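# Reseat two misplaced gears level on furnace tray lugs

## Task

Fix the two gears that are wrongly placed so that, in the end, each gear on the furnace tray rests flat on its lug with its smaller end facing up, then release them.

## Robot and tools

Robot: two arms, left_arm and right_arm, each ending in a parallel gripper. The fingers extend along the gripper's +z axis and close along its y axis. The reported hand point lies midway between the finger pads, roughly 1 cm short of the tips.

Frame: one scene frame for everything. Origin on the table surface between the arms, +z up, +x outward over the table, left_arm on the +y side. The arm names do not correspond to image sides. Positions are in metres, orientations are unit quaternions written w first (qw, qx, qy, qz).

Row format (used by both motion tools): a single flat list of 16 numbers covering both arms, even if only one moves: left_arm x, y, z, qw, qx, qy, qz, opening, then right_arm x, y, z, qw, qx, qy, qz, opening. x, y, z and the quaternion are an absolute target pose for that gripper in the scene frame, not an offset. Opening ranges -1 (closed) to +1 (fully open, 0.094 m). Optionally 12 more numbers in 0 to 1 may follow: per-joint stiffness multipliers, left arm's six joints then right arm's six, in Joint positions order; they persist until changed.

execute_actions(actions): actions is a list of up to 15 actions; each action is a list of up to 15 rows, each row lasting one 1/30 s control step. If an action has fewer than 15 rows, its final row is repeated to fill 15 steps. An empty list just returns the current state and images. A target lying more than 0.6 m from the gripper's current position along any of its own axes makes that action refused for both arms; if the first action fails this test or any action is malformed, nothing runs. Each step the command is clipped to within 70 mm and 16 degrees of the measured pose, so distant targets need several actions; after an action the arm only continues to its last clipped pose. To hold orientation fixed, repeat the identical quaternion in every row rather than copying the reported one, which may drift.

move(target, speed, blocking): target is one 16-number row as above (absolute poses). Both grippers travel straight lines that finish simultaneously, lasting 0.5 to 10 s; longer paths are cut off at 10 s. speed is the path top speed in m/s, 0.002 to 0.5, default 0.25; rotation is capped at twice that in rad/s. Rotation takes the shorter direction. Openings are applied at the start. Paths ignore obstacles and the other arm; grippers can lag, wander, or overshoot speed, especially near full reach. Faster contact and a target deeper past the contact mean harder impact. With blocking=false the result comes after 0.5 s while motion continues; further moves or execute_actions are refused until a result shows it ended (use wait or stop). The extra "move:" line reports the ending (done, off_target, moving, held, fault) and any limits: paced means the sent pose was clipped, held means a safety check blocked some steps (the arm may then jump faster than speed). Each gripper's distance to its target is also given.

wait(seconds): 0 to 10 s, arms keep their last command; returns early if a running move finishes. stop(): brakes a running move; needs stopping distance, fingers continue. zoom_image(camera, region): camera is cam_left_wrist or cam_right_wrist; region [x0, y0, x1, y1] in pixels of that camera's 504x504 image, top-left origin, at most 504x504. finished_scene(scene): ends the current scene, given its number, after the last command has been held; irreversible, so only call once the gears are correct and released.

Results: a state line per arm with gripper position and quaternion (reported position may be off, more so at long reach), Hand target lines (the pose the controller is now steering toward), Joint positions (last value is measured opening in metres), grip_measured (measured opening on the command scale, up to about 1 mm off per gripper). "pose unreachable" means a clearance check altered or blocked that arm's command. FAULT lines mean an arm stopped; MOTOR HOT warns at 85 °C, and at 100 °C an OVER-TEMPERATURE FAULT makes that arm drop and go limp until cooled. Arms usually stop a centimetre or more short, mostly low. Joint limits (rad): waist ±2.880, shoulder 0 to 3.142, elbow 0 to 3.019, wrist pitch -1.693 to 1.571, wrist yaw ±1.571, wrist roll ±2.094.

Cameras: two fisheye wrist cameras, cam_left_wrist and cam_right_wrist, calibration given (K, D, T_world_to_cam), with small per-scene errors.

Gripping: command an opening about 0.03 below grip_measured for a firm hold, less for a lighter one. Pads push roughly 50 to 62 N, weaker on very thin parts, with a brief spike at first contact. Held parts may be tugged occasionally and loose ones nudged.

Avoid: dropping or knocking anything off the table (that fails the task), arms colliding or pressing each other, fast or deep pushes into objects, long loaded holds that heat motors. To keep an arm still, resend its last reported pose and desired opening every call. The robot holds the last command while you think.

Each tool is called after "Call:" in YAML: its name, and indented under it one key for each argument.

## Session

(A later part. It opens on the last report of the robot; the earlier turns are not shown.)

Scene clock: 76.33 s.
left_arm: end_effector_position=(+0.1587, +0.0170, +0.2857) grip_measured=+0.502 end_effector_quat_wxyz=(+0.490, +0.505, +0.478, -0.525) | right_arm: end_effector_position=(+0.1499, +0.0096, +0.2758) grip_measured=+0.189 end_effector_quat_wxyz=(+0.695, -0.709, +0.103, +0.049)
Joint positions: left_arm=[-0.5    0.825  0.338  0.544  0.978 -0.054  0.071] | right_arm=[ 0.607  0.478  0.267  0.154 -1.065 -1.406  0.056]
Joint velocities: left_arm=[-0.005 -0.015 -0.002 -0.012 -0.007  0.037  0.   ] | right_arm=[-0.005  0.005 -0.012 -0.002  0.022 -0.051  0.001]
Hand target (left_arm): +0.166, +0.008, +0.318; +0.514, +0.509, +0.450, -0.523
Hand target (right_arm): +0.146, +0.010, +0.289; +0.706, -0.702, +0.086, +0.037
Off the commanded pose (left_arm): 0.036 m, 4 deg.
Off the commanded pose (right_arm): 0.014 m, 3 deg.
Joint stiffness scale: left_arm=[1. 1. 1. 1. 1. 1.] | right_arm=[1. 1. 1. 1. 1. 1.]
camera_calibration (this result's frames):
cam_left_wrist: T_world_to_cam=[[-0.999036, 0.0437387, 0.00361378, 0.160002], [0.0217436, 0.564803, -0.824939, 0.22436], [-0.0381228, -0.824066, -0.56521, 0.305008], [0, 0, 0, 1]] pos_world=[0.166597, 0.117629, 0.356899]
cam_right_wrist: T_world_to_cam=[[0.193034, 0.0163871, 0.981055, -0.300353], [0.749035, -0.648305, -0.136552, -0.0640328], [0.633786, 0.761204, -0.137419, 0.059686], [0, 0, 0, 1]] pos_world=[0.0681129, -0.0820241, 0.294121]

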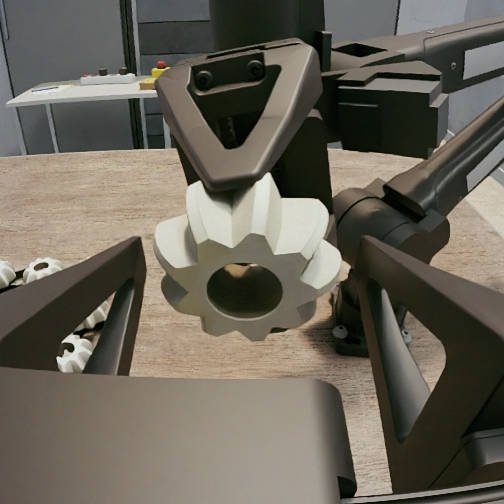

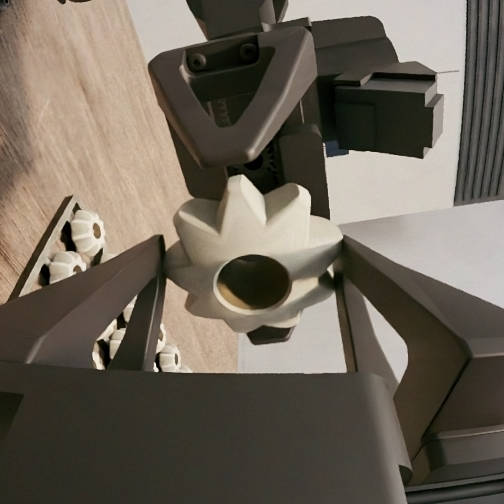

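Call:
execute_actions:
  actions:
    - [[0.1676,0.0057,0.3193,0.5143,0.5088,0.4502,-0.5233,0.50,0.1461,0.0099,0.2890,0.7061,-0.7018,0.0861,0.0370,0.153],[0.1677,0.0056,0.3196,0.5143,0.5088,0.4502,-0.5233,0.50,0.1461,0.0099,0.2890,0.7061,-0.7018,0.0861,0.0370,0.153],[0.1678,0.0055,0.3199,0.5143,0.5088,0.4502,-0.5233,0.50,0.1461,0.0099,0.2890,0.7061,-0.7018,0.0861,0.0370,0.153],[0.1679,0.0054,0.3202,0.5143,0.5088,0.4502,-0.5233,0.50,0.1461,0.0099,0.2890,0.7061,-0.7018,0.0861,0.0370,0.153],[0.1680,0.0053,0.3205,0.5143,0.5088,0.4502,-0.5233,0.50,0.1461,0.0099,0.2890,0.7061,-0.7018,0.0861,0.0370,0.153],[0.1681,0.0052,0.3208,0.5143,0.5088,0.4502,-0.5233,0.50,0.1461,0.0099,0.2890,0.7061,-0.7018,0.0861,0.0370,0.153],[0.1682,0.0051,0.3211,0.5143,0.5088,0.4502,-0.5233,0.50,0.1461,0.0099,0.2890,0.7061,-0.7018,0.0861,0.0370,0.153]]

Scene clock: 77.40 s.
left_arm: end_effector_position=(+0.1603, +0.0158, +0.2911) grip_measured=+0.502 end_effector_quat_wxyz=(+0.494, +0.506, +0.475, -0.524) | right_arm: end_effector_position=(+0.1499, +0.0096, +0.2758) grip_measured=+0.189 end_effector_quat_wxyz=(+0.695, -0.709, +0.103, +0.049)
Joint positions: left_arm=[-0.501  0.825  0.349  0.544  0.977 -0.054  0.071] | right_arm=[ 0.607  0.478  0.267  0.154 -1.065 -1.406  0.056]
Joint velocities: left_arm=[ 0.005  0.005 -0.002  0.002  0.051 -0.051 -0.001] | right_arm=[-0.015 -0.015 -0.017 -0.017 -0.037  0.007  0.001]
Hand target (left_arm): +0.167, +0.007, +0.320; +0.514, +0.509, +0.450, -0.523
Hand target (right_arm): +0.146, +0.010, +0.289; +0.706, -0.702, +0.086, +0.037
Off the commanded pose (left_arm): 0.033 m, 4 deg.
Off the commanded pose (right_arm): 0.014 m, 3 deg.
Joint stiffness scale: left_arm=[1. 1. 1. 1. 1. 1.] | right_arm=[1. 1. 1. 1. 1. 1.]
camera_calibration (this result's frames):
cam_left_wrist: T_world_to_cam=[[-0.999048, 0.0433553, -0.00480137, 0.164064], [0.0282656, 0.559605, -0.828277, 0.229504], [-0.0332233, -0.827624, -0.560298, 0.304918], [0, 0, 0, 1]] pos_world=[0.167551, 0.116813, 0.361726]
cam_right_wrist: T_world_to_cam=[[0.193034, 0.0163871, 0.981055, -0.300353], [0.749035, -0.648305, -0.136552, -0.0640328], [0.633786, 0.761204, -0.137419, 0.059686], [0, 0, 0, 1]] pos_world=[0.0681129, -0.0820241, 0.294121]

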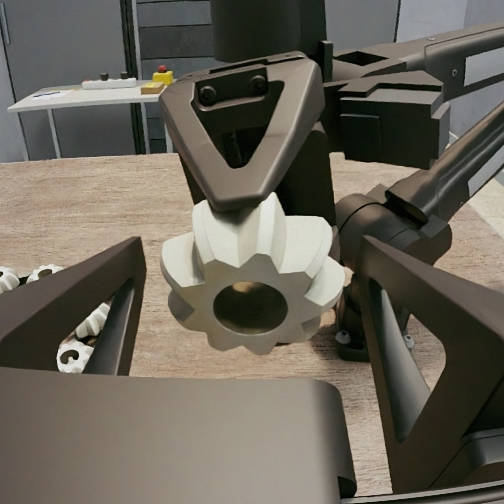

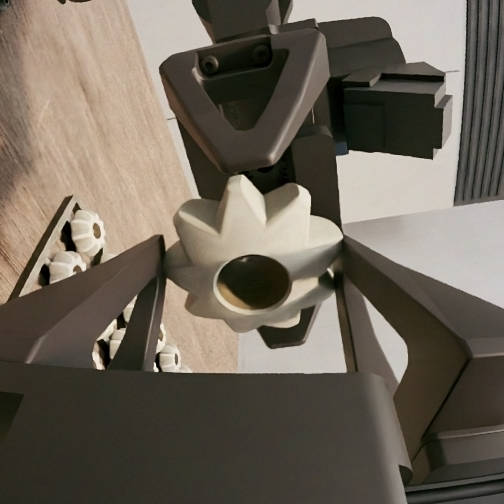

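Call:
zoom_image:
  camera: "cam_left_wrist"
  region: [120, 160, 400, 380]

Call:
zoom_image:
  camera: "cam_right_wrist"
  region: [120, 100, 400, 380]

Region (120, 160, 400, 380) of cam_left_wrist's 504x504 image, scaled by 1.800, with more detail than that image has; it fills the top 396 rows of this view, and the rest is white.

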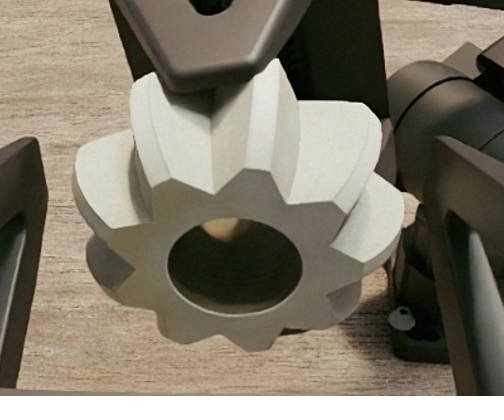

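Region (120, 100, 400, 380) of cam_right_wrist's 504x504 image, scaled by 1.800, with more detail than that image has.

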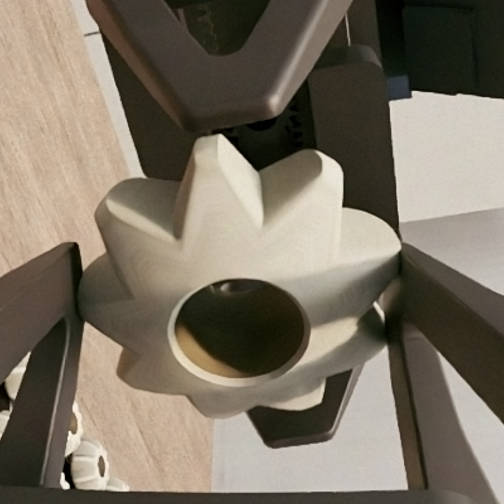

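Call:
execute_actions:
  actions:
    - [[0.1681,0.0052,0.3205,0.5131,0.5086,0.4515,-0.5235,0.50,0.1461,0.0099,0.2890,0.7061,-0.7018,0.0861,0.0370,0.153],[0.1679,0.0053,0.3200,0.5120,0.5084,0.4527,-0.5238,0.50,0.1461,0.0099,0.2890,0.7061,-0.7018,0.0861,0.0370,0.153],[0.1678,0.0054,0.3194,0.5108,0.5083,0.4540,-0.5240,0.50,0.1461,0.0099,0.2890,0.7061,-0.7018,0.0861,0.0370,0.153],[0.1677,0.0055,0.3188,0.5096,0.5081,0.4553,-0.5242,0.50,0.1461,0.0099,0.2890,0.7061,-0.7018,0.0861,0.0370,0.153],[0.1675,0.0056,0.3183,0.5085,0.5079,0.4565,-0.5245,0.50,0.1461,0.0099,0.2890,0.7061,-0.7018,0.0861,0.0370,0.153],[0.1674,0.0057,0.3177,0.5073,0.5077,0.4578,-0.5247,0.50,0.1461,0.0099,0.2890,0.7061,-0.7018,0.0861,0.0370,0.153]]

Scene clock: 79.77 s.
left_arm: end_effector_position=(+0.1603, +0.0156, +0.2910) grip_measured=+0.502 end_effector_quat_wxyz=(+0.494, +0.506, +0.475, -0.524) | right_arm: end_effector_position=(+0.1499, +0.0096, +0.2758) grip_measured=+0.189 end_effector_quat_wxyz=(+0.695, -0.709, +0.103, +0.049)
Joint positions: left_arm=[-0.501  0.826  0.349  0.544  0.976 -0.054  0.071] | right_arm=[ 0.607  0.478  0.267  0.154 -1.065 -1.406  0.056]
Joint velocities: left_arm=[ 0.015 -0.015 -0.017 -0.002  0.007 -0.007 -0.003] | right_arm=[-0.005 -0.015 -0.012 -0.007  0.037 -0.007  0.   ]
Hand target (left_arm): +0.166, +0.008, +0.317; +0.507, +0.508, +0.458, -0.525
Hand target (right_arm): +0.146, +0.010, +0.289; +0.706, -0.702, +0.086, +0.037
Off the commanded pose (left_arm): 0.029 m, 3 deg.
Off the commanded pose (right_arm): 0.014 m, 3 deg.
Joint stiffness scale: left_arm=[1. 1. 1. 1. 1. 1.] | right_arm=[1. 1. 1. 1. 1. 1.]
camera_calibration (this result's frames):
cam_left_wrist: T_world_to_cam=[[-0.99905, 0.0433579, -0.00445941, 0.163914], [0.02799, 0.559764, -0.828179, 0.229528], [-0.0334119, -0.827517, -0.560445, 0.304782], [0, 0, 0, 1]] pos_world=[0.167517, 0.116624, 0.361635]
cam_right_wrist: T_world_to_cam=[[0.193034, 0.0163871, 0.981055, -0.300353], [0.749035, -0.648305, -0.136552, -0.0640328], [0.633786, 0.761204, -0.137419, 0.059686], [0, 0, 0, 1]] pos_world=[0.0681129, -0.0820241, 0.294121]

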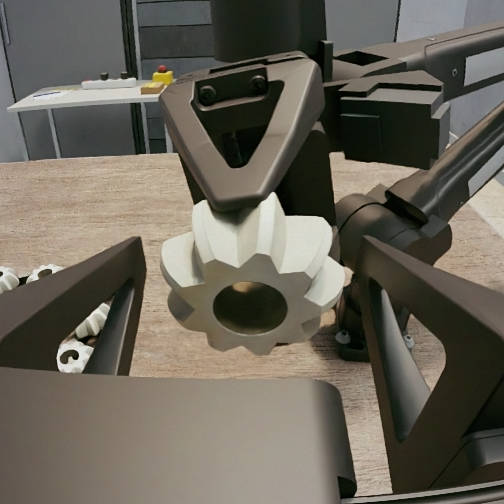

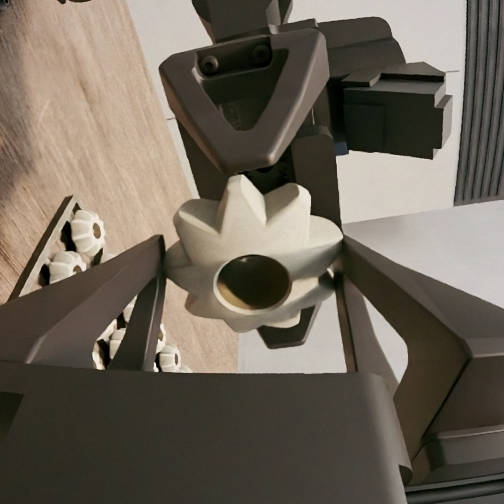

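Call:
execute_actions:
  actions:
    - [[0.1673,0.0058,0.3171,0.5061,0.5075,0.4591,-0.5249,0.50,0.1461,0.0099,0.2890,0.7061,-0.7018,0.0861,0.0370,0.153],[0.1672,0.0058,0.3166,0.5050,0.5073,0.4603,-0.5252,0.50,0.1461,0.0099,0.2890,0.7061,-0.7018,0.0861,0.0370,0.153],[0.1671,0.0059,0.3161,0.5038,0.5072,0.4616,-0.5254,0.50,0.1461,0.0099,0.2890,0.7061,-0.7018,0.0861,0.0370,0.153],[0.1670,0.0060,0.3155,0.5026,0.5070,0.4629,-0.5256,0.50,0.1461,0.0099,0.2890,0.7061,-0.7018,0.0861,0.0370,0.153],[0.1669,0.0060,0.3150,0.5015,0.5068,0.4641,-0.5259,0.50,0.1461,0.0099,0.2890,0.7061,-0.7018,0.0861,0.0370,0.153],[0.1668,0.0061,0.3145,0.5003,0.5066,0.4654,-0.5261,0.50,0.1461,0.0099,0.2890,0.7061,-0.7018,0.0861,0.0370,0.153]]

Scene clock: 80.97 s.
left_arm: end_effector_position=(+0.1603, +0.0155, +0.2910) grip_measured=+0.502 end_effector_quat_wxyz=(+0.494, +0.505, +0.475, -0.524) | right_arm: end_effector_position=(+0.1499, +0.0096, +0.2758) grip_measured=+0.189 end_effector_quat_wxyz=(+0.695, -0.709, +0.103, +0.049)
Joint positions: left_arm=[-0.502  0.826  0.349  0.544  0.975 -0.055  0.071] | right_arm=[ 0.607  0.478  0.267  0.154 -1.065 -1.406  0.056]
Joint velocities: left_arm=[ 0.005 -0.015 -0.002 -0.012 -0.037 -0.051 -0.001] | right_arm=[-0.015 -0.005 -0.007 -0.002  0.022  0.007  0.   ]
Hand target (left_arm): +0.166, +0.008, +0.314; +0.500, +0.506, +0.465, -0.526
Hand target (right_arm): +0.146, +0.010, +0.289; +0.706, -0.702, +0.086, +0.037
Off the commanded pose (left_arm): 0.026 m, 1 deg.
Off the commanded pose (right_arm): 0.014 m, 3 deg.
Joint stiffness scale: left_arm=[1. 1. 1. 1. 1. 1.] | right_arm=[1. 1. 1. 1. 1. 1.]
camera_calibration (this result's frames):
cam_left_wrist: T_world_to_cam=[[-0.999068, 0.0430072, -0.00366772, 0.163707], [0.0271374, 0.559778, -0.828198, 0.229716], [-0.0335654, -0.827526, -0.560423, 0.304745], [0, 0, 0, 1]] pos_world=[0.16755, 0.116554, 0.361637]
cam_right_wrist: T_world_to_cam=[[0.193034, 0.0163871, 0.981055, -0.300353], [0.749035, -0.648305, -0.136552, -0.0640328], [0.633786, 0.761204, -0.137419, 0.059686], [0, 0, 0, 1]] pos_world=[0.0681129, -0.0820241, 0.294121]

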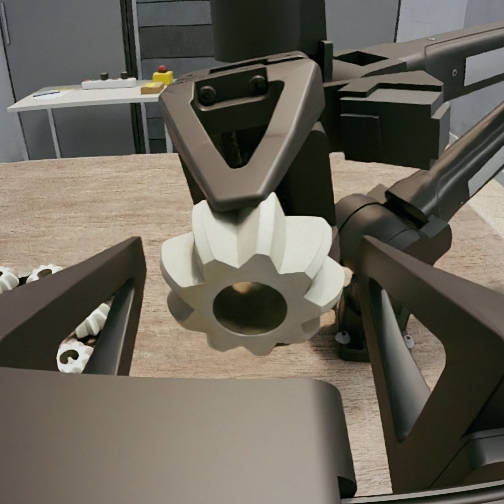

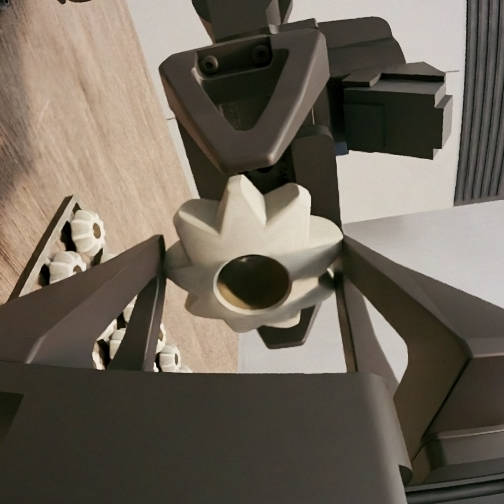

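Call:
execute_actions:
  actions:
    - [[0.1668,0.0061,0.3141,0.4996,0.5065,0.4662,-0.5262,0.50,0.1461,0.0099,0.2890,0.7061,-0.7018,0.0861,0.0370,0.153],[0.1668,0.0061,0.3138,0.4989,0.5064,0.4669,-0.5264,0.50,0.1461,0.0099,0.2890,0.7061,-0.7018,0.0861,0.0370,0.153],[0.1668,0.0061,0.3135,0.4982,0.5063,0.4677,-0.5265,0.50,0.1461,0.0099,0.2890,0.7061,-0.7018,0.0861,0.0370,0.153],[0.1668,0.0061,0.3131,0.4975,0.5061,0.4684,-0.5266,0.50,0.1461,0.0099,0.2890,0.7061,-0.7018,0.0861,0.0370,0.153],[0.1668,0.0061,0.3128,0.4968,0.5060,0.4692,-0.5268,0.50,0.1461,0.0099,0.2890,0.7061,-0.7018,0.0861,0.0370,0.153],[0.1668,0.0061,0.3125,0.4960,0.5059,0.4699,-0.5269,0.50,0.1461,0.0099,0.2890,0.7061,-0.7018,0.0861,0.0370,0.153],[0.1668,0.0061,0.3122,0.4953,0.5058,0.4707,-0.5270,0.50,0.1461,0.0099,0.2890,0.7061,-0.7018,0.0861,0.0370,0.153],[0.1668,0.0061,0.3118,0.4946,0.5057,0.4714,-0.5271,0.50,0.1461,0.0099,0.2890,0.7061,-0.7018,0.0861,0.0370,0.153],[0.1668,0.0061,0.3115,0.4939,0.5056,0.4722,-0.5273,0.50,0.1461,0.0099,0.2890,0.7061,-0.7018,0.0861,0.0370,0.153],[0.1668,0.0061,0.3112,0.4932,0.5054,0.4729,-0.5274,0.50,0.1461,0.0099,0.2890,0.7061,-0.7018,0.0861,0.0370,0.153]]

Scene clock: 82.80 s.
left_arm: end_effector_position=(+0.1604, +0.0153, +0.2873) grip_measured=+0.502 end_effector_quat_wxyz=(+0.486, +0.504, +0.483, -0.526) | right_arm: end_effector_position=(+0.1499, +0.0096, +0.2758) grip_measured=+0.189 end_effector_quat_wxyz=(+0.695, -0.709, +0.103, +0.049)
Joint positions: left_arm=[-0.502  0.826  0.349  0.523  0.975 -0.056  0.071] | right_arm=[ 0.607  0.478  0.267  0.154 -1.065 -1.406  0.056]
Joint velocities: left_arm=[-0.015 -0.005 -0.017 -0.002  0.037 -0.022 -0.001] | right_arm=[ 0.005 -0.015  0.002 -0.017  0.037  0.007 -0.001]
Hand target (left_arm): +0.166, +0.008, +0.311; +0.493, +0.505, +0.473, -0.528
Hand target (right_arm): +0.146, +0.010, +0.289; +0.706, -0.702, +0.086, +0.037
Off the commanded pose (left_arm): 0.026 m, 1 deg.
Off the commanded pose (right_arm): 0.014 m, 3 deg.
Joint stiffness scale: left_arm=[1. 1. 1. 1. 1. 1.] | right_arm=[1. 1. 1. 1. 1. 1.]
camera_calibration (this result's frames):
cam_left_wrist: T_world_to_cam=[[-0.998964, 0.0429701, 0.0149727, 0.158436], [0.0122343, 0.570553, -0.82117, 0.227017], [-0.0438285, -0.820136, -0.570488, 0.306979], [0, 0, 0, 1]] pos_world=[0.168949, 0.115431, 0.359175]
cam_right_wrist: T_world_to_cam=[[0.193034, 0.0163871, 0.981055, -0.300353], [0.749035, -0.648305, -0.136552, -0.0640328], [0.633786, 0.761204, -0.137419, 0.059686], [0, 0, 0, 1]] pos_world=[0.0681129, -0.0820241, 0.294121]

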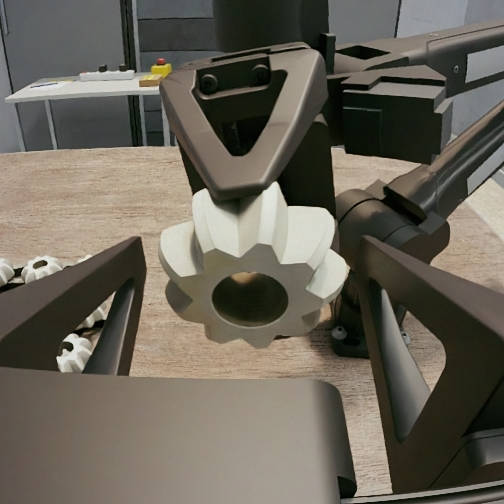

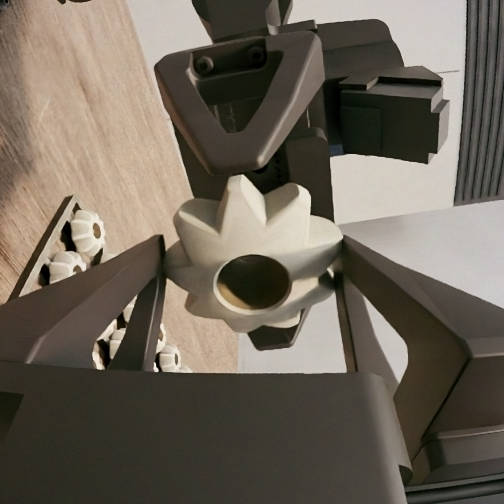

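Wrist moved exactly −0.021. Checking alignment.

Call:
zoom_image:
  camera: "cam_left_wrist"
  region: [120, 160, 400, 380]

Call:
zoom_image:
  camera: "cam_right_wrist"
  region: [120, 100, 400, 380]

Region (120, 160, 400, 380) of cam_left_wrist's 504x504 image, scaled by 1.800, with more detail than that image has; it fills the top 396 rows of this view, and the rest is white.

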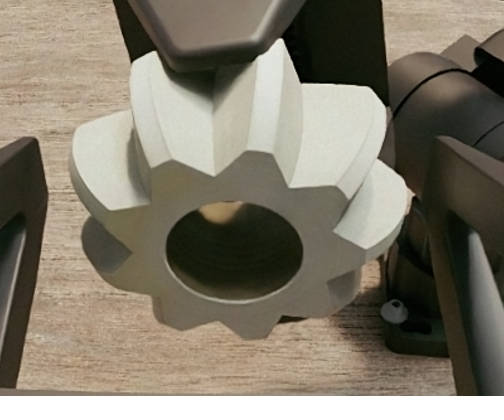

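Region (120, 100, 400, 380) of cam_right_wrist's 504x504 image, scaled by 1.800, with more detail than that image has.

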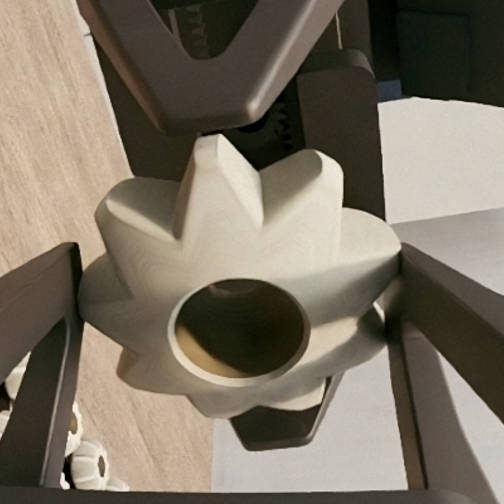

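Call:
execute_actions:
  actions:
    - [[0.1668,0.0061,0.3112,0.4932,0.5054,0.4729,-0.5274,0.46,0.1461,0.0099,0.2890,0.7061,-0.7018,0.0861,0.0370,0.153],[0.1668,0.0061,0.3112,0.4932,0.5054,0.4729,-0.5274,0.42,0.1461,0.0099,0.2890,0.7061,-0.7018,0.0861,0.0370,0.153],[0.1668,0.0061,0.3112,0.4932,0.5054,0.4729,-0.5274,0.38,0.1461,0.0099,0.2890,0.7061,-0.7018,0.0861,0.0370,0.153],[0.1668,0.0061,0.3112,0.4932,0.5054,0.4729,-0.5274,0.34,0.1461,0.0099,0.2890,0.7061,-0.7018,0.0861,0.0370,0.153],[0.1668,0.0061,0.3112,0.4932,0.5054,0.4729,-0.5274,0.30,0.1461,0.0099,0.2890,0.7061,-0.7018,0.0861,0.0370,0.153],[0.1668,0.0061,0.3112,0.4932,0.5054,0.4729,-0.5274,0.27,0.1461,0.0099,0.2890,0.7061,-0.7018,0.0861,0.0370,0.153],[0.1668,0.0061,0.3112,0.4932,0.5054,0.4729,-0.5274,0.25,0.1461,0.0099,0.2890,0.7061,-0.7018,0.0861,0.0370,0.153],[0.1668,0.0061,0.3112,0.4932,0.5054,0.4729,-0.5274,0.235,0.1461,0.0099,0.2890,0.7061,-0.7018,0.0861,0.0370,0.153],[0.1668,0.0061,0.3112,0.4932,0.5054,0.4729,-0.5274,0.22,0.1461,0.0099,0.2890,0.7061,-0.7018,0.0861,0.0370,0.153],[0.1668,0.0061,0.3112,0.4932,0.5054,0.4729,-0.5274,0.21,0.1461,0.0099,0.2890,0.7061,-0.7018,0.0861,0.0370,0.153],[0.1668,0.0061,0.3112,0.4932,0.5054,0.4729,-0.5274,0.20,0.1461,0.0099,0.2890,0.7061,-0.7018,0.0861,0.0370,0.153],[0.1668,0.0061,0.3112,0.4932,0.5054,0.4729,-0.5274,0.19,0.1461,0.0099,0.2890,0.7061,-0.7018,0.0861,0.0370,0.153],[0.1668,0.0061,0.3112,0.4932,0.5054,0.4729,-0.5274,0.18,0.1461,0.0099,0.2890,0.7061,-0.7018,0.0861,0.0370,0.153],[0.1668,0.0061,0.3112,0.4932,0.5054,0.4729,-0.5274,0.17,0.1461,0.0099,0.2890,0.7061,-0.7018,0.0861,0.0370,0.153],[0.1668,0.0061,0.3112,0.4932,0.5054,0.4729,-0.5274,0.16,0.1461,0.0099,0.2890,0.7061,-0.7018,0.0861,0.0370,0.153]]

Call:
wait:
  seconds: 0.2

Scene clock: 84.60 s.
left_arm: end_effector_position=(+0.1600, +0.0151, +0.2873) grip_measured=+0.181 end_effector_quat_wxyz=(+0.485, +0.503, +0.484, -0.527) | right_arm: end_effector_position=(+0.1503, +0.0095, +0.2759) grip_measured=+0.189 end_effector_quat_wxyz=(+0.696, -0.709, +0.104, +0.048)
Joint positions: left_arm=[-0.503  0.826  0.349  0.522  0.975 -0.06   0.055] | right_arm=[ 0.607  0.478  0.267  0.154 -1.062 -1.406  0.056]
Joint velocities: left_arm=[-0.015 -0.015  0.007 -0.017 -0.007 -0.022 -0.006] | right_arm=[-0.005  0.015 -0.007  0.002  0.022  0.007  0.   ]
Hand target (left_arm): +0.166, +0.008, +0.311; +0.493, +0.505, +0.473, -0.527
Hand target (right_arm): +0.146, +0.010, +0.289; +0.706, -0.702, +0.086, +0.037
Off the commanded pose (left_arm): 0.026 m, 2 deg.
Off the commanded pose (right_arm): 0.014 m, 3 deg.
Joint stiffness scale: left_arm=[1. 1. 1. 1. 1. 1.] | right_arm=[1. 1. 1. 1. 1. 1.]
camera_calibration (this result's frames):
cam_left_wrist: T_world_to_cam=[[-0.99884, 0.0442029, 0.0190972, 0.156869], [0.00956957, 0.57092, -0.82095, 0.227438], [-0.0471914, -0.819815, -0.570681, 0.307353], [0, 0, 0, 1]] pos_world=[0.169015, 0.11519, 0.35912]
cam_right_wrist: T_world_to_cam=[[0.192674, 0.0158529, 0.981135, -0.300456], [0.74736, -0.650297, -0.136258, -0.064177], [0.635869, 0.759514, -0.137143, 0.0591081], [0, 0, 0, 1]] pos_world=[0.0682682, -0.0818645, 0.294149]

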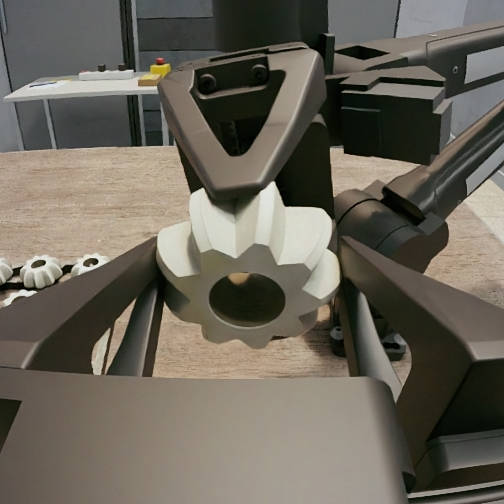

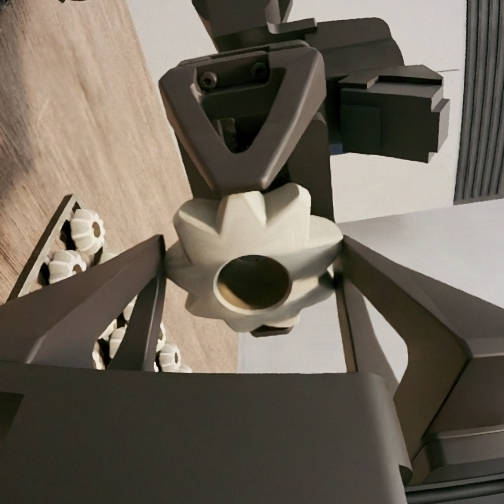

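Scene clock: 84.80 s.
left_arm: end_effector_position=(+0.1600, +0.0151, +0.2873) grip_measured=+0.179 end_effector_quat_wxyz=(+0.485, +0.503, +0.484, -0.527) | right_arm: end_effector_position=(+0.1503, +0.0095, +0.2759) grip_measured=+0.189 end_effector_quat_wxyz=(+0.696, -0.709, +0.104, +0.048)
Joint positions: left_arm=[-0.503  0.826  0.349  0.522  0.975 -0.06   0.055] | right_arm=[ 0.607  0.478  0.267  0.154 -1.062 -1.406  0.056]
Joint velocities: left_arm=[-0.005  0.015  0.002  0.007  0.051  0.022 -0.   ] | right_arm=[ 0.005 -0.005 -0.007 -0.017 -0.051  0.007 -0.001]
Hand target (left_arm): +0.166, +0.008, +0.311; +0.493, +0.505, +0.473, -0.527
Hand target (right_arm): +0.146, +0.010, +0.289; +0.706, -0.702, +0.086, +0.037
Off the commanded pose (left_arm): 0.026 m, 2 deg.
Off the commanded pose (right_arm): 0.014 m, 3 deg.
Joint stiffness scale: left_arm=[1. 1. 1. 1. 1. 1.] | right_arm=[1. 1. 1. 1. 1. 1.]
wait: 0.20 s; at rest by 0.17 s
camera_calibration (this result's frames):
cam_left_wrist: T_world_to_cam=[[-0.998832, 0.0442122, 0.0194784, 0.156758], [0.00926264, 0.570939, -0.82094, 0.227484], [-0.0474166, -0.819801, -0.570682, 0.30739], [0, 0, 0, 1]] pos_world=[0.169043, 0.115188, 0.359119]
cam_right_wrist: T_world_to_cam=[[0.192674, 0.0158529, 0.981135, -0.300456], [0.74736, -0.650297, -0.136258, -0.064177], [0.635869, 0.759514, -0.137143, 0.0591081], [0, 0, 0, 1]] pos_world=[0.0682682, -0.0818645, 0.294149]

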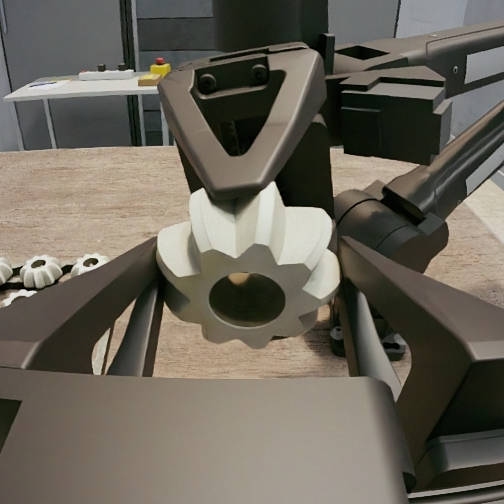

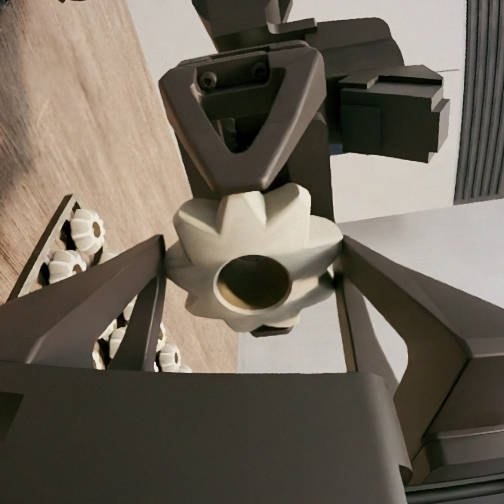

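Call:
execute_actions:
  actions:
    - [[0.1668,0.0061,0.3120,0.4951,0.5057,0.4709,-0.5271,0.153,0.1461,0.0099,0.2890,0.7061,-0.7018,0.0861,0.0370,0.153],[0.1669,0.0061,0.3128,0.4969,0.5060,0.4690,-0.5267,0.147,0.1461,0.0099,0.2890,0.7061,-0.7018,0.0861,0.0370,0.153],[0.1669,0.0060,0.3137,0.4988,0.5063,0.4670,-0.5264,0.145,0.1461,0.0099,0.2890,0.7061,-0.7018,0.0861,0.0370,0.153],[0.1670,0.0060,0.3145,0.5006,0.5066,0.4650,-0.5260,0.145,0.1461,0.0099,0.2890,0.7061,-0.7018,0.0861,0.0370,0.153],[0.1670,0.0059,0.3154,0.5025,0.5069,0.4631,-0.5257,0.145,0.1461,0.0099,0.2890,0.7061,-0.7018,0.0861,0.0370,0.17],[0.1671,0.0059,0.3162,0.5043,0.5072,0.4611,-0.5253,0.145,0.1461,0.0099,0.2890,0.7061,-0.7018,0.0861,0.0370,0.19],[0.1671,0.0059,0.3162,0.5043,0.5072,0.4611,-0.5253,0.145,0.1461,0.0099,0.2890,0.7061,-0.7018,0.0861,0.0370,0.22],[0.1671,0.0059,0.3162,0.5043,0.5072,0.4611,-0.5253,0.145,0.1461,0.0099,0.2890,0.7061,-0.7018,0.0861,0.0370,0.27],[0.1671,0.0059,0.3162,0.5043,0.5072,0.4611,-0.5253,0.145,0.1461,0.0099,0.2890,0.7061,-0.7018,0.0861,0.0370,0.33],[0.1671,0.0059,0.3162,0.5043,0.5072,0.4611,-0.5253,0.145,0.1461,0.0099,0.2890,0.7061,-0.7018,0.0861,0.0370,0.40],[0.1671,0.0059,0.3162,0.5043,0.5072,0.4611,-0.5253,0.145,0.1461,0.0099,0.2890,0.7061,-0.7018,0.0861,0.0370,0.48],[0.1671,0.0059,0.3162,0.5043,0.5072,0.4611,-0.5253,0.145,0.1461,0.0099,0.2890,0.7061,-0.7018,0.0861,0.0370,0.56],[0.1671,0.0059,0.3162,0.5043,0.5072,0.4611,-0.5253,0.145,0.1461,0.0099,0.2890,0.7061,-0.7018,0.0861,0.0370,0.64],[0.1671,0.0059,0.3162,0.5043,0.5072,0.4611,-0.5253,0.145,0.1461,0.0099,0.2890,0.7061,-0.7018,0.0861,0.0370,0.72],[0.1671,0.0059,0.3162,0.5043,0.5072,0.4611,-0.5253,0.145,0.1461,0.0099,0.2890,0.7061,-0.7018,0.0861,0.0370,0.78]]

Scene clock: 86.97 s.
left_arm: end_effector_position=(+0.1604, +0.0148, +0.2863) grip_measured=+0.177 end_effector_quat_wxyz=(+0.483, +0.502, +0.485, -0.528) | right_arm: end_effector_position=(+0.1493, +0.0091, +0.2800) grip_measured=+0.746 end_effector_quat_wxyz=(+0.700, -0.706, +0.097, +0.041)
Joint positions: left_arm=[-0.503  0.829  0.349  0.522  0.975 -0.062  0.055] | right_arm=[ 0.607  0.469  0.267  0.168 -1.062 -1.406  0.082]
Joint velocities: left_arm=[-0.005  0.005 -0.007  0.007  0.007  0.022  0.001] | right_arm=[-0.005 -0.024 -0.012  0.022 -0.022  0.007  0.065]
Hand target (left_arm): +0.166, +0.008, +0.316; +0.504, +0.507, +0.461, -0.525
Hand target (right_arm): +0.146, +0.010, +0.289; +0.706, -0.702, +0.086, +0.037
Off the commanded pose (left_arm): 0.032 m, 4 deg.
Off the commanded pose (right_arm): 0.010 m, 2 deg.
Joint stiffness scale: left_arm=[1. 1. 1. 1. 1. 1.] | right_arm=[1. 1. 1. 1. 1. 1.]
camera_calibration (this result's frames):
cam_left_wrist: T_world_to_cam=[[-0.998755, 0.0441992, 0.0231191, 0.156112], [0.00635846, 0.572524, -0.819863, 0.227021], [-0.0494736, -0.818696, -0.572092, 0.307358], [0, 0, 0, 1]] pos_world=[0.16968, 0.114758, 0.358355]
cam_right_wrist: T_world_to_cam=[[0.172943, 0.00652286, 0.98491, -0.302324], [0.749753, -0.649348, -0.127351, -0.0660675], [0.638718, 0.760464, -0.117191, 0.0546275], [0, 0, 0, 1]] pos_world=[0.0669276, -0.082471, 0.29575]

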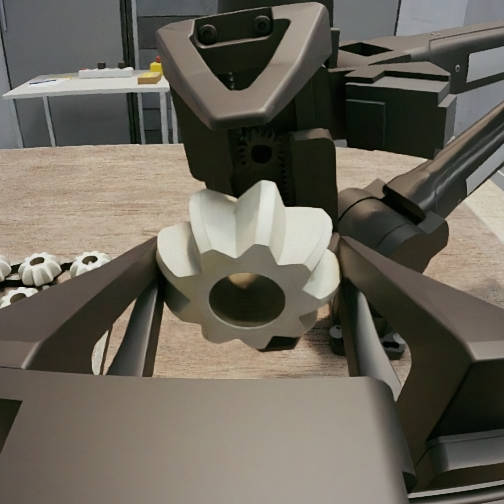

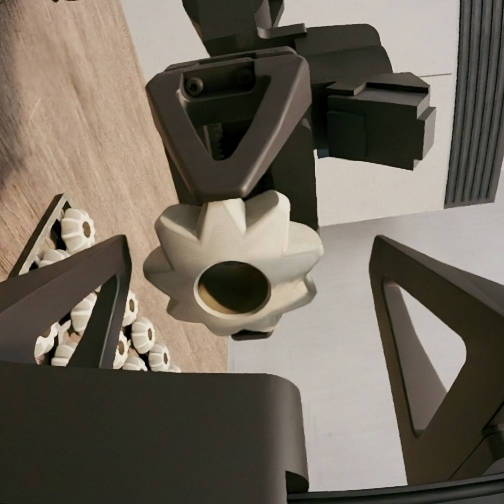

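Call:
execute_actions:
  actions:
    - [[0.1671,0.0059,0.3162,0.5043,0.5072,0.4611,-0.5253,0.145,0.1463,0.0096,0.2880,0.7061,-0.7018,0.0861,0.0370,0.84],[0.1671,0.0059,0.3162,0.5043,0.5072,0.4611,-0.5253,0.145,0.1467,0.0088,0.2870,0.7061,-0.7018,0.0861,0.0370,0.90],[0.1671,0.0059,0.3162,0.5043,0.5072,0.4611,-0.5253,0.145,0.1473,0.0074,0.2860,0.7061,-0.7018,0.0861,0.0370,0.95],[0.1671,0.0059,0.3162,0.5043,0.5072,0.4611,-0.5253,0.145,0.1482,0.0056,0.2850,0.7061,-0.7018,0.0861,0.0370,0.95],[0.1671,0.0059,0.3162,0.5043,0.5072,0.4611,-0.5253,0.145,0.1492,0.0035,0.2840,0.7061,-0.7018,0.0861,0.0370,0.95],[0.1671,0.0059,0.3162,0.5043,0.5072,0.4611,-0.5253,0.145,0.1503,0.0010,0.2840,0.7061,-0.7018,0.0861,0.0370,0.95],[0.1671,0.0059,0.3162,0.5043,0.5072,0.4611,-0.5253,0.145,0.1514,-0.0018,0.2840,0.7061,-0.7018,0.0861,0.0370,0.95],[0.1671,0.0059,0.3162,0.5043,0.5072,0.4611,-0.5253,0.145,0.1526,-0.0048,0.2840,0.7061,-0.7018,0.0861,0.0370,0.95],[0.1671,0.0059,0.3162,0.5043,0.5072,0.4611,-0.5253,0.145,0.1538,-0.0079,0.2840,0.7061,-0.7018,0.0861,0.0370,0.95],[0.1680,0.0056,0.3164,0.5062,0.5056,0.4630,-0.5236,0.145,0.1549,-0.0111,0.2840,0.7061,-0.7018,0.0861,0.0370,0.95],[0.1701,0.0049,0.3169,0.5088,0.5032,0.4657,-0.5212,0.145,0.1559,-0.0144,0.2840,0.7061,-0.7018,0.0861,0.0370,0.95],[0.1736,0.0038,0.3177,0.5124,0.4996,0.4695,-0.5179,0.145,0.1568,-0.0176,0.2840,0.7061,-0.7018,0.0861,0.0370,0.95],[0.1783,0.0022,0.3186,0.5168,0.4947,0.4742,-0.5139,0.145,0.1577,-0.0207,0.2840,0.7061,-0.7018,0.0861,0.0370,0.95],[0.1842,0.0002,0.3196,0.5217,0.4888,0.4801,-0.5093,0.145,0.1584,-0.0236,0.2840,0.7061,-0.7018,0.0861,0.0370,0.95],[0.1913,-0.0021,0.3205,0.5268,0.4818,0.4874,-0.5039,0.145,0.1590,-0.0262,0.2840,0.7061,-0.7018,0.0861,0.0370,0.95]]
    - [[0.1994,-0.0047,0.3207,0.5310,0.4735,0.4973,-0.4976,0.145,0.1595,-0.0286,0.2840,0.7061,-0.7018,0.0861,0.0370,0.95],[0.2084,-0.0075,0.3204,0.5348,0.4643,0.5090,-0.4904,0.145,0.1599,-0.0305,0.2840,0.7061,-0.7018,0.0861,0.0370,0.95],[0.2183,-0.0104,0.3196,0.5380,0.4541,0.5222,-0.4824,0.145,0.1602,-0.0320,0.2840,0.7061,-0.7018,0.0861,0.0370,0.95],[0.2290,-0.0133,0.3181,0.5406,0.4433,0.5369,-0.4733,0.145,0.1603,-0.0329,0.2840,0.7061,-0.7018,0.0861,0.0370,0.95],[0.2402,-0.0163,0.3160,0.5425,0.4319,0.5528,-0.4632,0.145,0.1604,-0.0332,0.2840,0.7061,-0.7018,0.0861,0.0370,0.95],[0.2519,-0.0192,0.3132,0.5435,0.4200,0.5698,-0.4521,0.145,0.1604,-0.0332,0.2840,0.7061,-0.7018,0.0861,0.0370,0.95],[0.2640,-0.0219,0.3098,0.5435,0.4080,0.5877,-0.4399,0.145,0.1604,-0.0332,0.2840,0.7061,-0.7018,0.0861,0.0370,0.95],[0.2762,-0.0245,0.3057,0.5426,0.3959,0.6063,-0.4267,0.145,0.1604,-0.0332,0.2840,0.7061,-0.7018,0.0861,0.0370,0.95],[0.2885,-0.0269,0.3010,0.5406,0.3838,0.6253,-0.4126,0.145,0.1604,-0.0332,0.2840,0.7061,-0.7018,0.0861,0.0370,0.95],[0.3008,-0.0290,0.2957,0.5375,0.3720,0.6447,-0.3973,0.145,0.1604,-0.0332,0.2840,0.7061,-0.7018,0.0861,0.0370,0.95],[0.3128,-0.0308,0.2897,0.5333,0.3606,0.6642,-0.3811,0.145,0.1604,-0.0332,0.2840,0.7061,-0.7018,0.0861,0.0370,0.95],[0.3245,-0.0323,0.2833,0.5280,0.3496,0.6836,-0.3641,0.145,0.1604,-0.0332,0.2840,0.7061,-0.7018,0.0861,0.0370,0.95],[0.3357,-0.0335,0.2764,0.5215,0.3393,0.7027,-0.3463,0.145,0.1604,-0.0332,0.2840,0.7061,-0.7018,0.0861,0.0370,0.95],[0.3464,-0.0344,0.2691,0.5139,0.3298,0.7214,-0.3280,0.145,0.1604,-0.0332,0.2840,0.7061,-0.7018,0.0861,0.0370,0.95],[0.3565,-0.0351,0.2616,0.5052,0.3212,0.7395,-0.3092,0.145,0.1604,-0.0332,0.2840,0.7061,-0.7018,0.0861,0.0370,0.95]]
    - [[0.3659,-0.0355,0.2539,0.4952,0.3137,0.7570,-0.2900,0.145,0.1604,-0.0332,0.2840,0.7061,-0.7018,0.0861,0.0370,0.95],[0.3745,-0.0358,0.2461,0.4841,0.3072,0.7737,-0.2708,0.145,0.1604,-0.0332,0.2840,0.7061,-0.7018,0.0861,0.0370,0.95],[0.3822,-0.0359,0.2382,0.4720,0.3018,0.7896,-0.2516,0.145,0.1604,-0.0332,0.2840,0.7061,-0.7018,0.0861,0.0370,0.95],[0.3891,-0.0360,0.2304,0.4587,0.2976,0.8046,-0.2328,0.145,0.1604,-0.0332,0.2840,0.7061,-0.7018,0.0861,0.0370,0.95],[0.3952,-0.0362,0.2227,0.4444,0.2946,0.8187,-0.2147,0.145,0.1604,-0.0332,0.2840,0.7061,-0.7018,0.0861,0.0370,0.95],[0.4004,-0.0365,0.2152,0.4291,0.2928,0.8318,-0.1975,0.145,0.1604,-0.0332,0.2840,0.7061,-0.7018,0.0861,0.0370,0.95],[0.4047,-0.0369,0.2079,0.4127,0.2923,0.8438,-0.1814,0.145,0.1604,-0.0332,0.2840,0.7061,-0.7018,0.0861,0.0370,0.95],[0.4081,-0.0375,0.2009,0.3953,0.2929,0.8549,-0.1666,0.145,0.1604,-0.0332,0.2840,0.7061,-0.7018,0.0861,0.0370,0.95],[0.4107,-0.0384,0.1942,0.3769,0.2945,0.8650,-0.1534,0.145,0.1604,-0.0332,0.2840,0.7061,-0.7018,0.0861,0.0370,0.95],[0.4122,-0.0398,0.1878,0.3572,0.2975,0.8741,-0.1429,0.145,0.1604,-0.0332,0.2840,0.7061,-0.7018,0.0861,0.0370,0.95],[0.4130,-0.0416,0.1818,0.3368,0.3012,0.8824,-0.1336,0.145,0.1604,-0.0332,0.2840,0.7061,-0.7018,0.0861,0.0370,0.95],[0.4133,-0.0434,0.1761,0.3161,0.3051,0.8899,-0.1252,0.145,0.1604,-0.0332,0.2840,0.7061,-0.7018,0.0861,0.0370,0.95],[0.4133,-0.0450,0.1708,0.2953,0.3088,0.8969,-0.1171,0.145,0.1604,-0.0332,0.2840,0.7061,-0.7018,0.0861,0.0370,0.95],[0.4130,-0.0464,0.1658,0.2744,0.3125,0.9032,-0.1092,0.145,0.1604,-0.0332,0.2840,0.7061,-0.7018,0.0861,0.0370,0.95],[0.4125,-0.0477,0.1612,0.2536,0.3160,0.9089,-0.1013,0.145,0.1604,-0.0332,0.2840,0.7061,-0.7018,0.0861,0.0370,0.95]]
    - [[0.4119,-0.0488,0.1571,0.2332,0.3192,0.9140,-0.0934,0.145,0.1604,-0.0332,0.2840,0.7061,-0.7018,0.0861,0.0370,0.95],[0.4111,-0.0498,0.1534,0.2132,0.3222,0.9186,-0.0855,0.145,0.1604,-0.0332,0.2840,0.7061,-0.7018,0.0861,0.0370,0.95],[0.4103,-0.0508,0.1500,0.1936,0.3251,0.9226,-0.0778,0.145,0.1604,-0.0332,0.2840,0.7061,-0.7018,0.0861,0.0370,0.95],[0.4095,-0.0517,0.1470,0.1745,0.3278,0.9260,-0.0703,0.145,0.1604,-0.0332,0.2840,0.7061,-0.7018,0.0861,0.0370,0.95],[0.4086,-0.0525,0.1443,0.1559,0.3303,0.9289,-0.0630,0.145,0.1604,-0.0332,0.2840,0.7061,-0.7018,0.0861,0.0370,0.95],[0.4078,-0.0533,0.1418,0.1380,0.3326,0.9314,-0.0559,0.145,0.1604,-0.0332,0.2840,0.7061,-0.7018,0.0861,0.0370,0.95],[0.4071,-0.0542,0.1396,0.1209,0.3346,0.9334,-0.0491,0.145,0.1604,-0.0332,0.2840,0.7061,-0.7018,0.0861,0.0370,0.95],[0.4064,-0.0551,0.1375,0.1046,0.3365,0.9350,-0.0426,0.145,0.1604,-0.0332,0.2840,0.7061,-0.7018,0.0861,0.0370,0.95],[0.4059,-0.0561,0.1356,0.0893,0.3382,0.9362,-0.0364,0.145,0.1604,-0.0332,0.2840,0.7061,-0.7018,0.0861,0.0370,0.95],[0.4056,-0.0571,0.1338,0.0749,0.3397,0.9372,-0.0306,0.145,0.1604,-0.0332,0.2840,0.7061,-0.7018,0.0861,0.0370,0.95],[0.4055,-0.0582,0.1322,0.0615,0.3411,0.9379,-0.0252,0.145,0.1604,-0.0332,0.2840,0.7061,-0.7018,0.0861,0.0370,0.95],[0.4055,-0.0595,0.1306,0.0493,0.3424,0.9383,-0.0203,0.145,0.1604,-0.0332,0.2840,0.7061,-0.7018,0.0861,0.0370,0.95],[0.4057,-0.0610,0.1290,0.0383,0.3436,0.9385,-0.0158,0.145,0.1604,-0.0332,0.2840,0.7061,-0.7018,0.0861,0.0370,0.95],[0.4062,-0.0626,0.1275,0.0285,0.3447,0.9385,-0.0118,0.145,0.1604,-0.0332,0.2840,0.7061,-0.7018,0.0861,0.0370,0.95],[0.4069,-0.0644,0.1260,0.0201,0.3456,0.9383,-0.0083,0.145,0.1604,-0.0332,0.2840,0.7061,-0.7018,0.0861,0.0370,0.95]]
    - [[0.4079,-0.0663,0.1244,0.0131,0.3465,0.9382,-0.0054,0.145,0.1604,-0.0332,0.2840,0.7061,-0.7018,0.0861,0.0370,0.95],[0.4092,-0.0684,0.1227,0.0075,0.3472,0.9380,-0.0031,0.145,0.1604,-0.0332,0.2840,0.7061,-0.7018,0.0861,0.0370,0.95],[0.4107,-0.0707,0.1209,0.0034,0.3479,0.9378,-0.0014,0.145,0.1604,-0.0332,0.2840,0.7061,-0.7018,0.0861,0.0370,0.95],[0.4127,-0.0733,0.1191,0.0010,0.3484,0.9374,-0.0004,0.145,0.1604,-0.0332,0.2840,0.7061,-0.7018,0.0861,0.0370,0.95],[0.4150,-0.0761,0.1171,0.0,0.3489,0.9372,0.0,0.145,0.1604,-0.0332,0.2840,0.7061,-0.7018,0.0861,0.0370,0.95],[0.4170,-0.0786,0.1151,0.0,0.3493,0.9370,0.0,0.145,0.1604,-0.0332,0.2840,0.7061,-0.7018,0.0861,0.0370,0.95],[0.4188,-0.0807,0.1130,0.0,0.3496,0.9369,0.0,0.145,0.1604,-0.0332,0.2840,0.7061,-0.7018,0.0861,0.0370,0.95],[0.4202,-0.0825,0.1108,0.0,0.3498,0.9368,0.0,0.145,0.1604,-0.0332,0.2840,0.7061,-0.7018,0.0861,0.0370,0.95],[0.4213,-0.0838,0.1086,0.0,0.3500,0.9367,0.0,0.145,0.1604,-0.0332,0.2840,0.7061,-0.7018,0.0861,0.0370,0.95],[0.4220,-0.0846,0.1064,0.0,0.3502,0.9367,0.0,0.145,0.1604,-0.0332,0.2840,0.7061,-0.7018,0.0861,0.0370,0.95],[0.4222,-0.0849,0.1041,0.0,0.3502,0.9367,0.0,0.145,0.1604,-0.0332,0.2840,0.7061,-0.7018,0.0861,0.0370,0.95],[0.4222,-0.0849,0.1019,0.0,0.3502,0.9367,0.0,0.145,0.1604,-0.0332,0.2840,0.7061,-0.7018,0.0861,0.0370,0.95],[0.4222,-0.0849,0.0996,0.0,0.3502,0.9367,0.0,0.145,0.1604,-0.0332,0.2840,0.7061,-0.7018,0.0861,0.0370,0.95],[0.4222,-0.0849,0.0973,0.0,0.3502,0.9367,0.0,0.145,0.1604,-0.0332,0.2840,0.7061,-0.7018,0.0861,0.0370,0.95],[0.4222,-0.0849,0.0951,0.0,0.3502,0.9367,0.0,0.145,0.1604,-0.0332,0.2840,0.7061,-0.7018,0.0861,0.0370,0.95]]

Scene clock: 107.10 s.
left_arm: end_effector_position=(+0.4092, -0.0657, +0.0790) grip_measured=+0.177 end_effector_quat_wxyz=(-0.024, +0.343, +0.939, +0.012) | right_arm: end_effector_position=(+0.1548, -0.0164, +0.2833) grip_measured=+0.948 end_effector_quat_wxyz=(+0.704, -0.704, +0.084, +0.044)
Joint positions: left_arm=[-0.599  1.96   1.611 -1.275 -0.003 -0.052  0.055] | right_arm=[ 0.439  0.469  0.267  0.185 -1.251 -1.406  0.092]
Joint velocities: left_arm=[ 0.005  0.063 -0.002  0.002  0.022 -0.022  0.001] | right_arm=[ 0.005  0.005  0.007 -0.002  0.022  0.007  0.001]
Hand target (left_arm): +0.421, -0.084, +0.095; -0.000, +0.350, +0.937, +0.000
Hand target (right_arm): +0.154, -0.015, +0.283; +0.704, -0.704, +0.082, +0.046
Off the commanded pose (left_arm): 0.028 m, 3 deg.
Off the commanded pose (right_arm): 0.018 m, 1 deg.
Joint stiffness scale: left_arm=[1. 1. 1. 1. 1. 1.] | right_arm=[1. 1. 1. 1. 1. 1.]
pose unreachable (right arm): on one or more control steps of this call, first in action 0 (counted from 0), this arm could not follow its commanded pose, so it was not sent that pose on those steps. On the call's last step it was still not sent that pose. It may still have moved: this result reports where it is.
cause: the commanded pose would bring two parts of the arm too close to each other (its wrist (the part past joint 4) and its wrist camera, with joints 5 (wrist yaw) and 6 (wrist roll) between them).
camera_calibration (this result's frames):
cam_left_wrist: T_world_to_cam=[[-0.647298, -0.761902, -0.0226001, 0.219816], [-0.599177, 0.490275, 0.632943, 0.229226], [-0.471161, 0.423244, -0.773868, 0.405201], [0, 0, 0, 1]] pos_world=[0.470548, -0.116405, 0.173453]
cam_right_wrist: T_world_to_cam=[[0.15831, -0.000323982, 0.987389, -0.304932], [0.765252, -0.63189, -0.122902, -0.0896586], [0.623961, 0.775058, -0.0997866, 0.0684278], [0, 0, 0, 1]] pos_world=[0.0741889, -0.109789, 0.296896]

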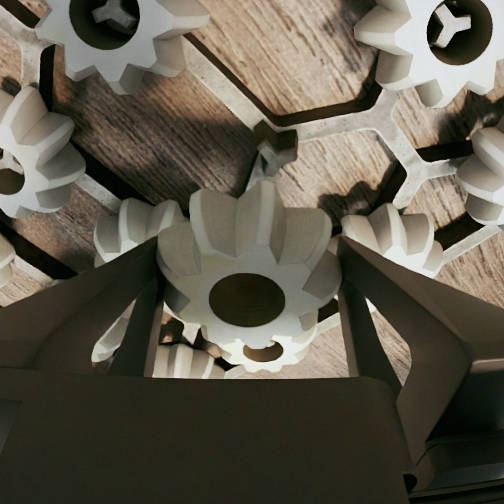

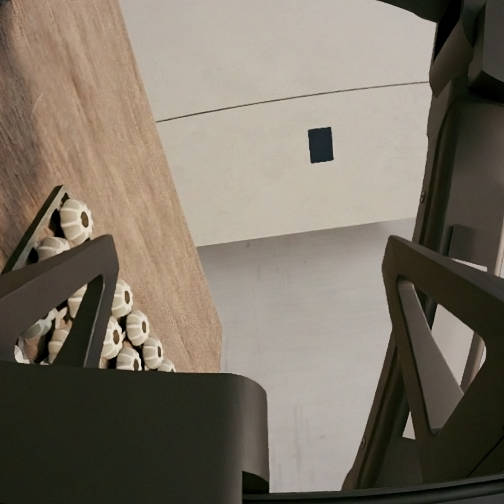

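Call:
zoom_image:
  camera: "cam_left_wrist"
  region: [200, 80, 340, 220]

Call:
wait:
  seconds: 0

Region (200, 80, 340, 220) of cam_left_wrist's 504x504 image, scaled by 3.600, with more detail than that image has.

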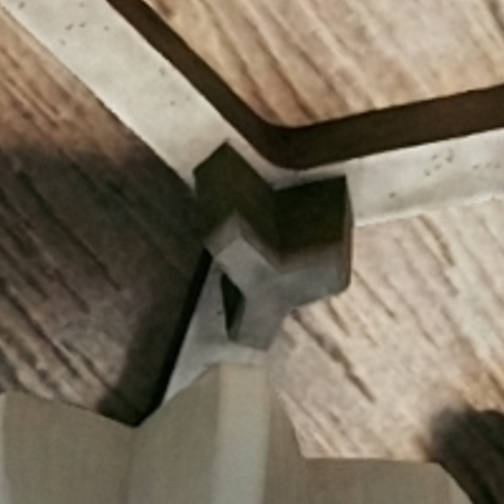

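Scene clock: 107.50 s.
left_arm: end_effector_position=(+0.4091, -0.0656, +0.0766) grip_measured=+0.177 end_effector_quat_wxyz=(-0.026, +0.343, +0.939, +0.012) | right_arm: end_effector_position=(+0.1548, -0.0164, +0.2833) grip_measured=+0.948 end_effector_quat_wxyz=(+0.704, -0.704, +0.084, +0.044)
Joint positions: left_arm=[-0.599  1.964  1.611 -1.275 -0.003 -0.052  0.055] | right_arm=[ 0.439  0.469  0.267  0.185 -1.251 -1.406  0.092]
Joint velocities: left_arm=[-0.005 -0.015  0.002  0.007 -0.022  0.051 -0.   ] | right_arm=[-0.005 -0.015 -0.022  0.002 -0.007  0.022 -0.001]
Hand target (left_arm): +0.421, -0.084, +0.095; +0.000, +0.350, +0.937, +0.000
Hand target (right_arm): +0.154, -0.015, +0.283; +0.704, -0.704, +0.082, +0.046
Off the commanded pose (left_arm): 0.030 m, 3 deg.
Off the commanded pose (right_arm): 0.018 m, 1 deg.
Joint stiffness scale: left_arm=[1. 1. 1. 1. 1. 1.] | right_arm=[1. 1. 1. 1. 1. 1.]
previous command not reached (right arm): its pose would have brought two parts of the arm too close to each other.
camera_calibration (this result's frames):
cam_left_wrist: T_world_to_cam=[[-0.647658, -0.761591, -0.0227774, 0.219956], [-0.597036, 0.488694, 0.636181, 0.229294], [-0.473379, 0.425627, -0.771203, 0.404127], [0, 0, 0, 1]] pos_world=[0.470658, -0.116546, 0.170802]
cam_right_wrist: T_world_to_cam=[[0.15831, -0.000323982, 0.987389, -0.304932], [0.765252, -0.63189, -0.122902, -0.0896586], [0.623961, 0.775058, -0.0997866, 0.0684278], [0, 0, 0, 1]] pos_world=[0.0741889, -0.109789, 0.296896]

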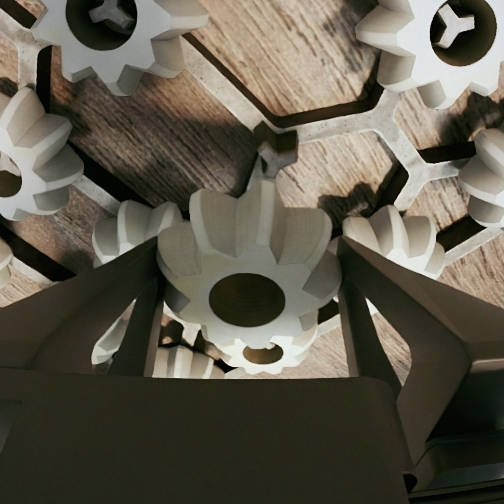

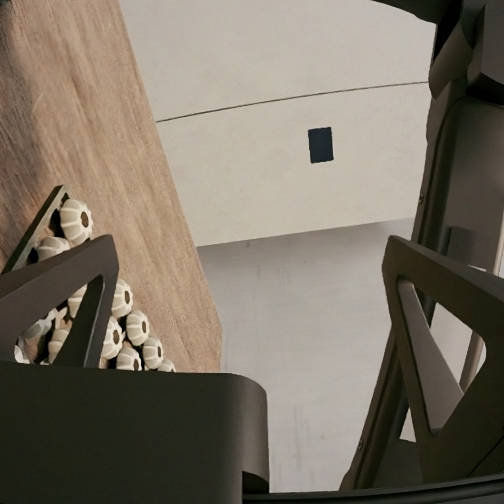

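Call:
zoom_image:
  camera: "cam_left_wrist"
  region: [220, 100, 320, 200]

Region (220, 100, 320, 200) of cam_left_wrist's 504x504 image, scaled by 5.040, with more detail than that image has.

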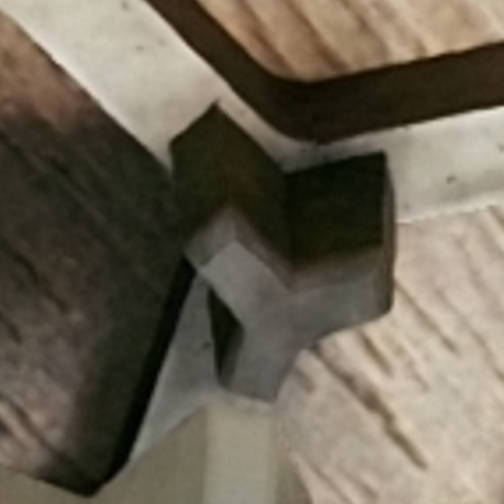

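Call:
zoom_image:
  camera: "cam_left_wrist"
  region: [404, 0, 504, 100]

Call:
zoom_image:
  camera: "cam_left_wrist"
  region: [50, 0, 150, 100]

Region (404, 0, 504, 100) of cam_left_wrist's 504x504 image, scaled by 5.040, with more detail than that image has.

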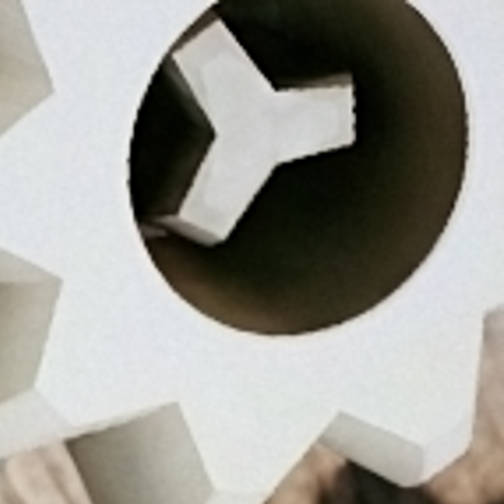

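Region (50, 0, 150, 100) of cam_left_wrist's 504x504 image, scaled by 5.040, with more detail than that image has.

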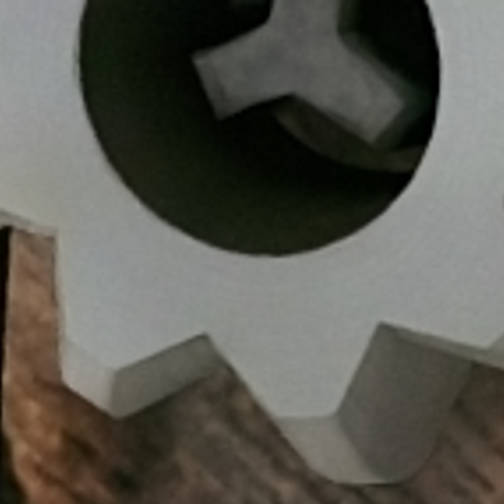

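Call:
zoom_image:
  camera: "cam_left_wrist"
  region: [150, 170, 350, 370]

Region (150, 170, 350, 370) of cam_left_wrist's 504x504 image, scaled by 2.520, with more detail than that image has.

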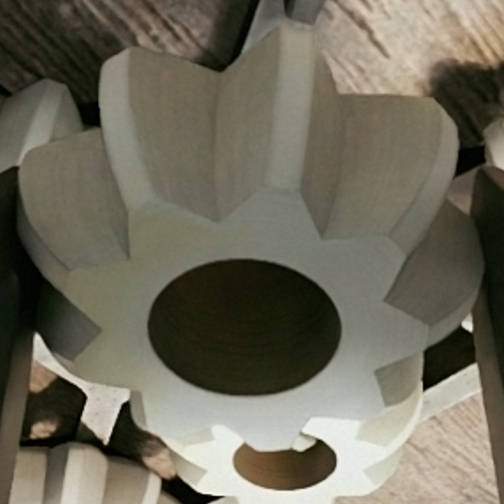

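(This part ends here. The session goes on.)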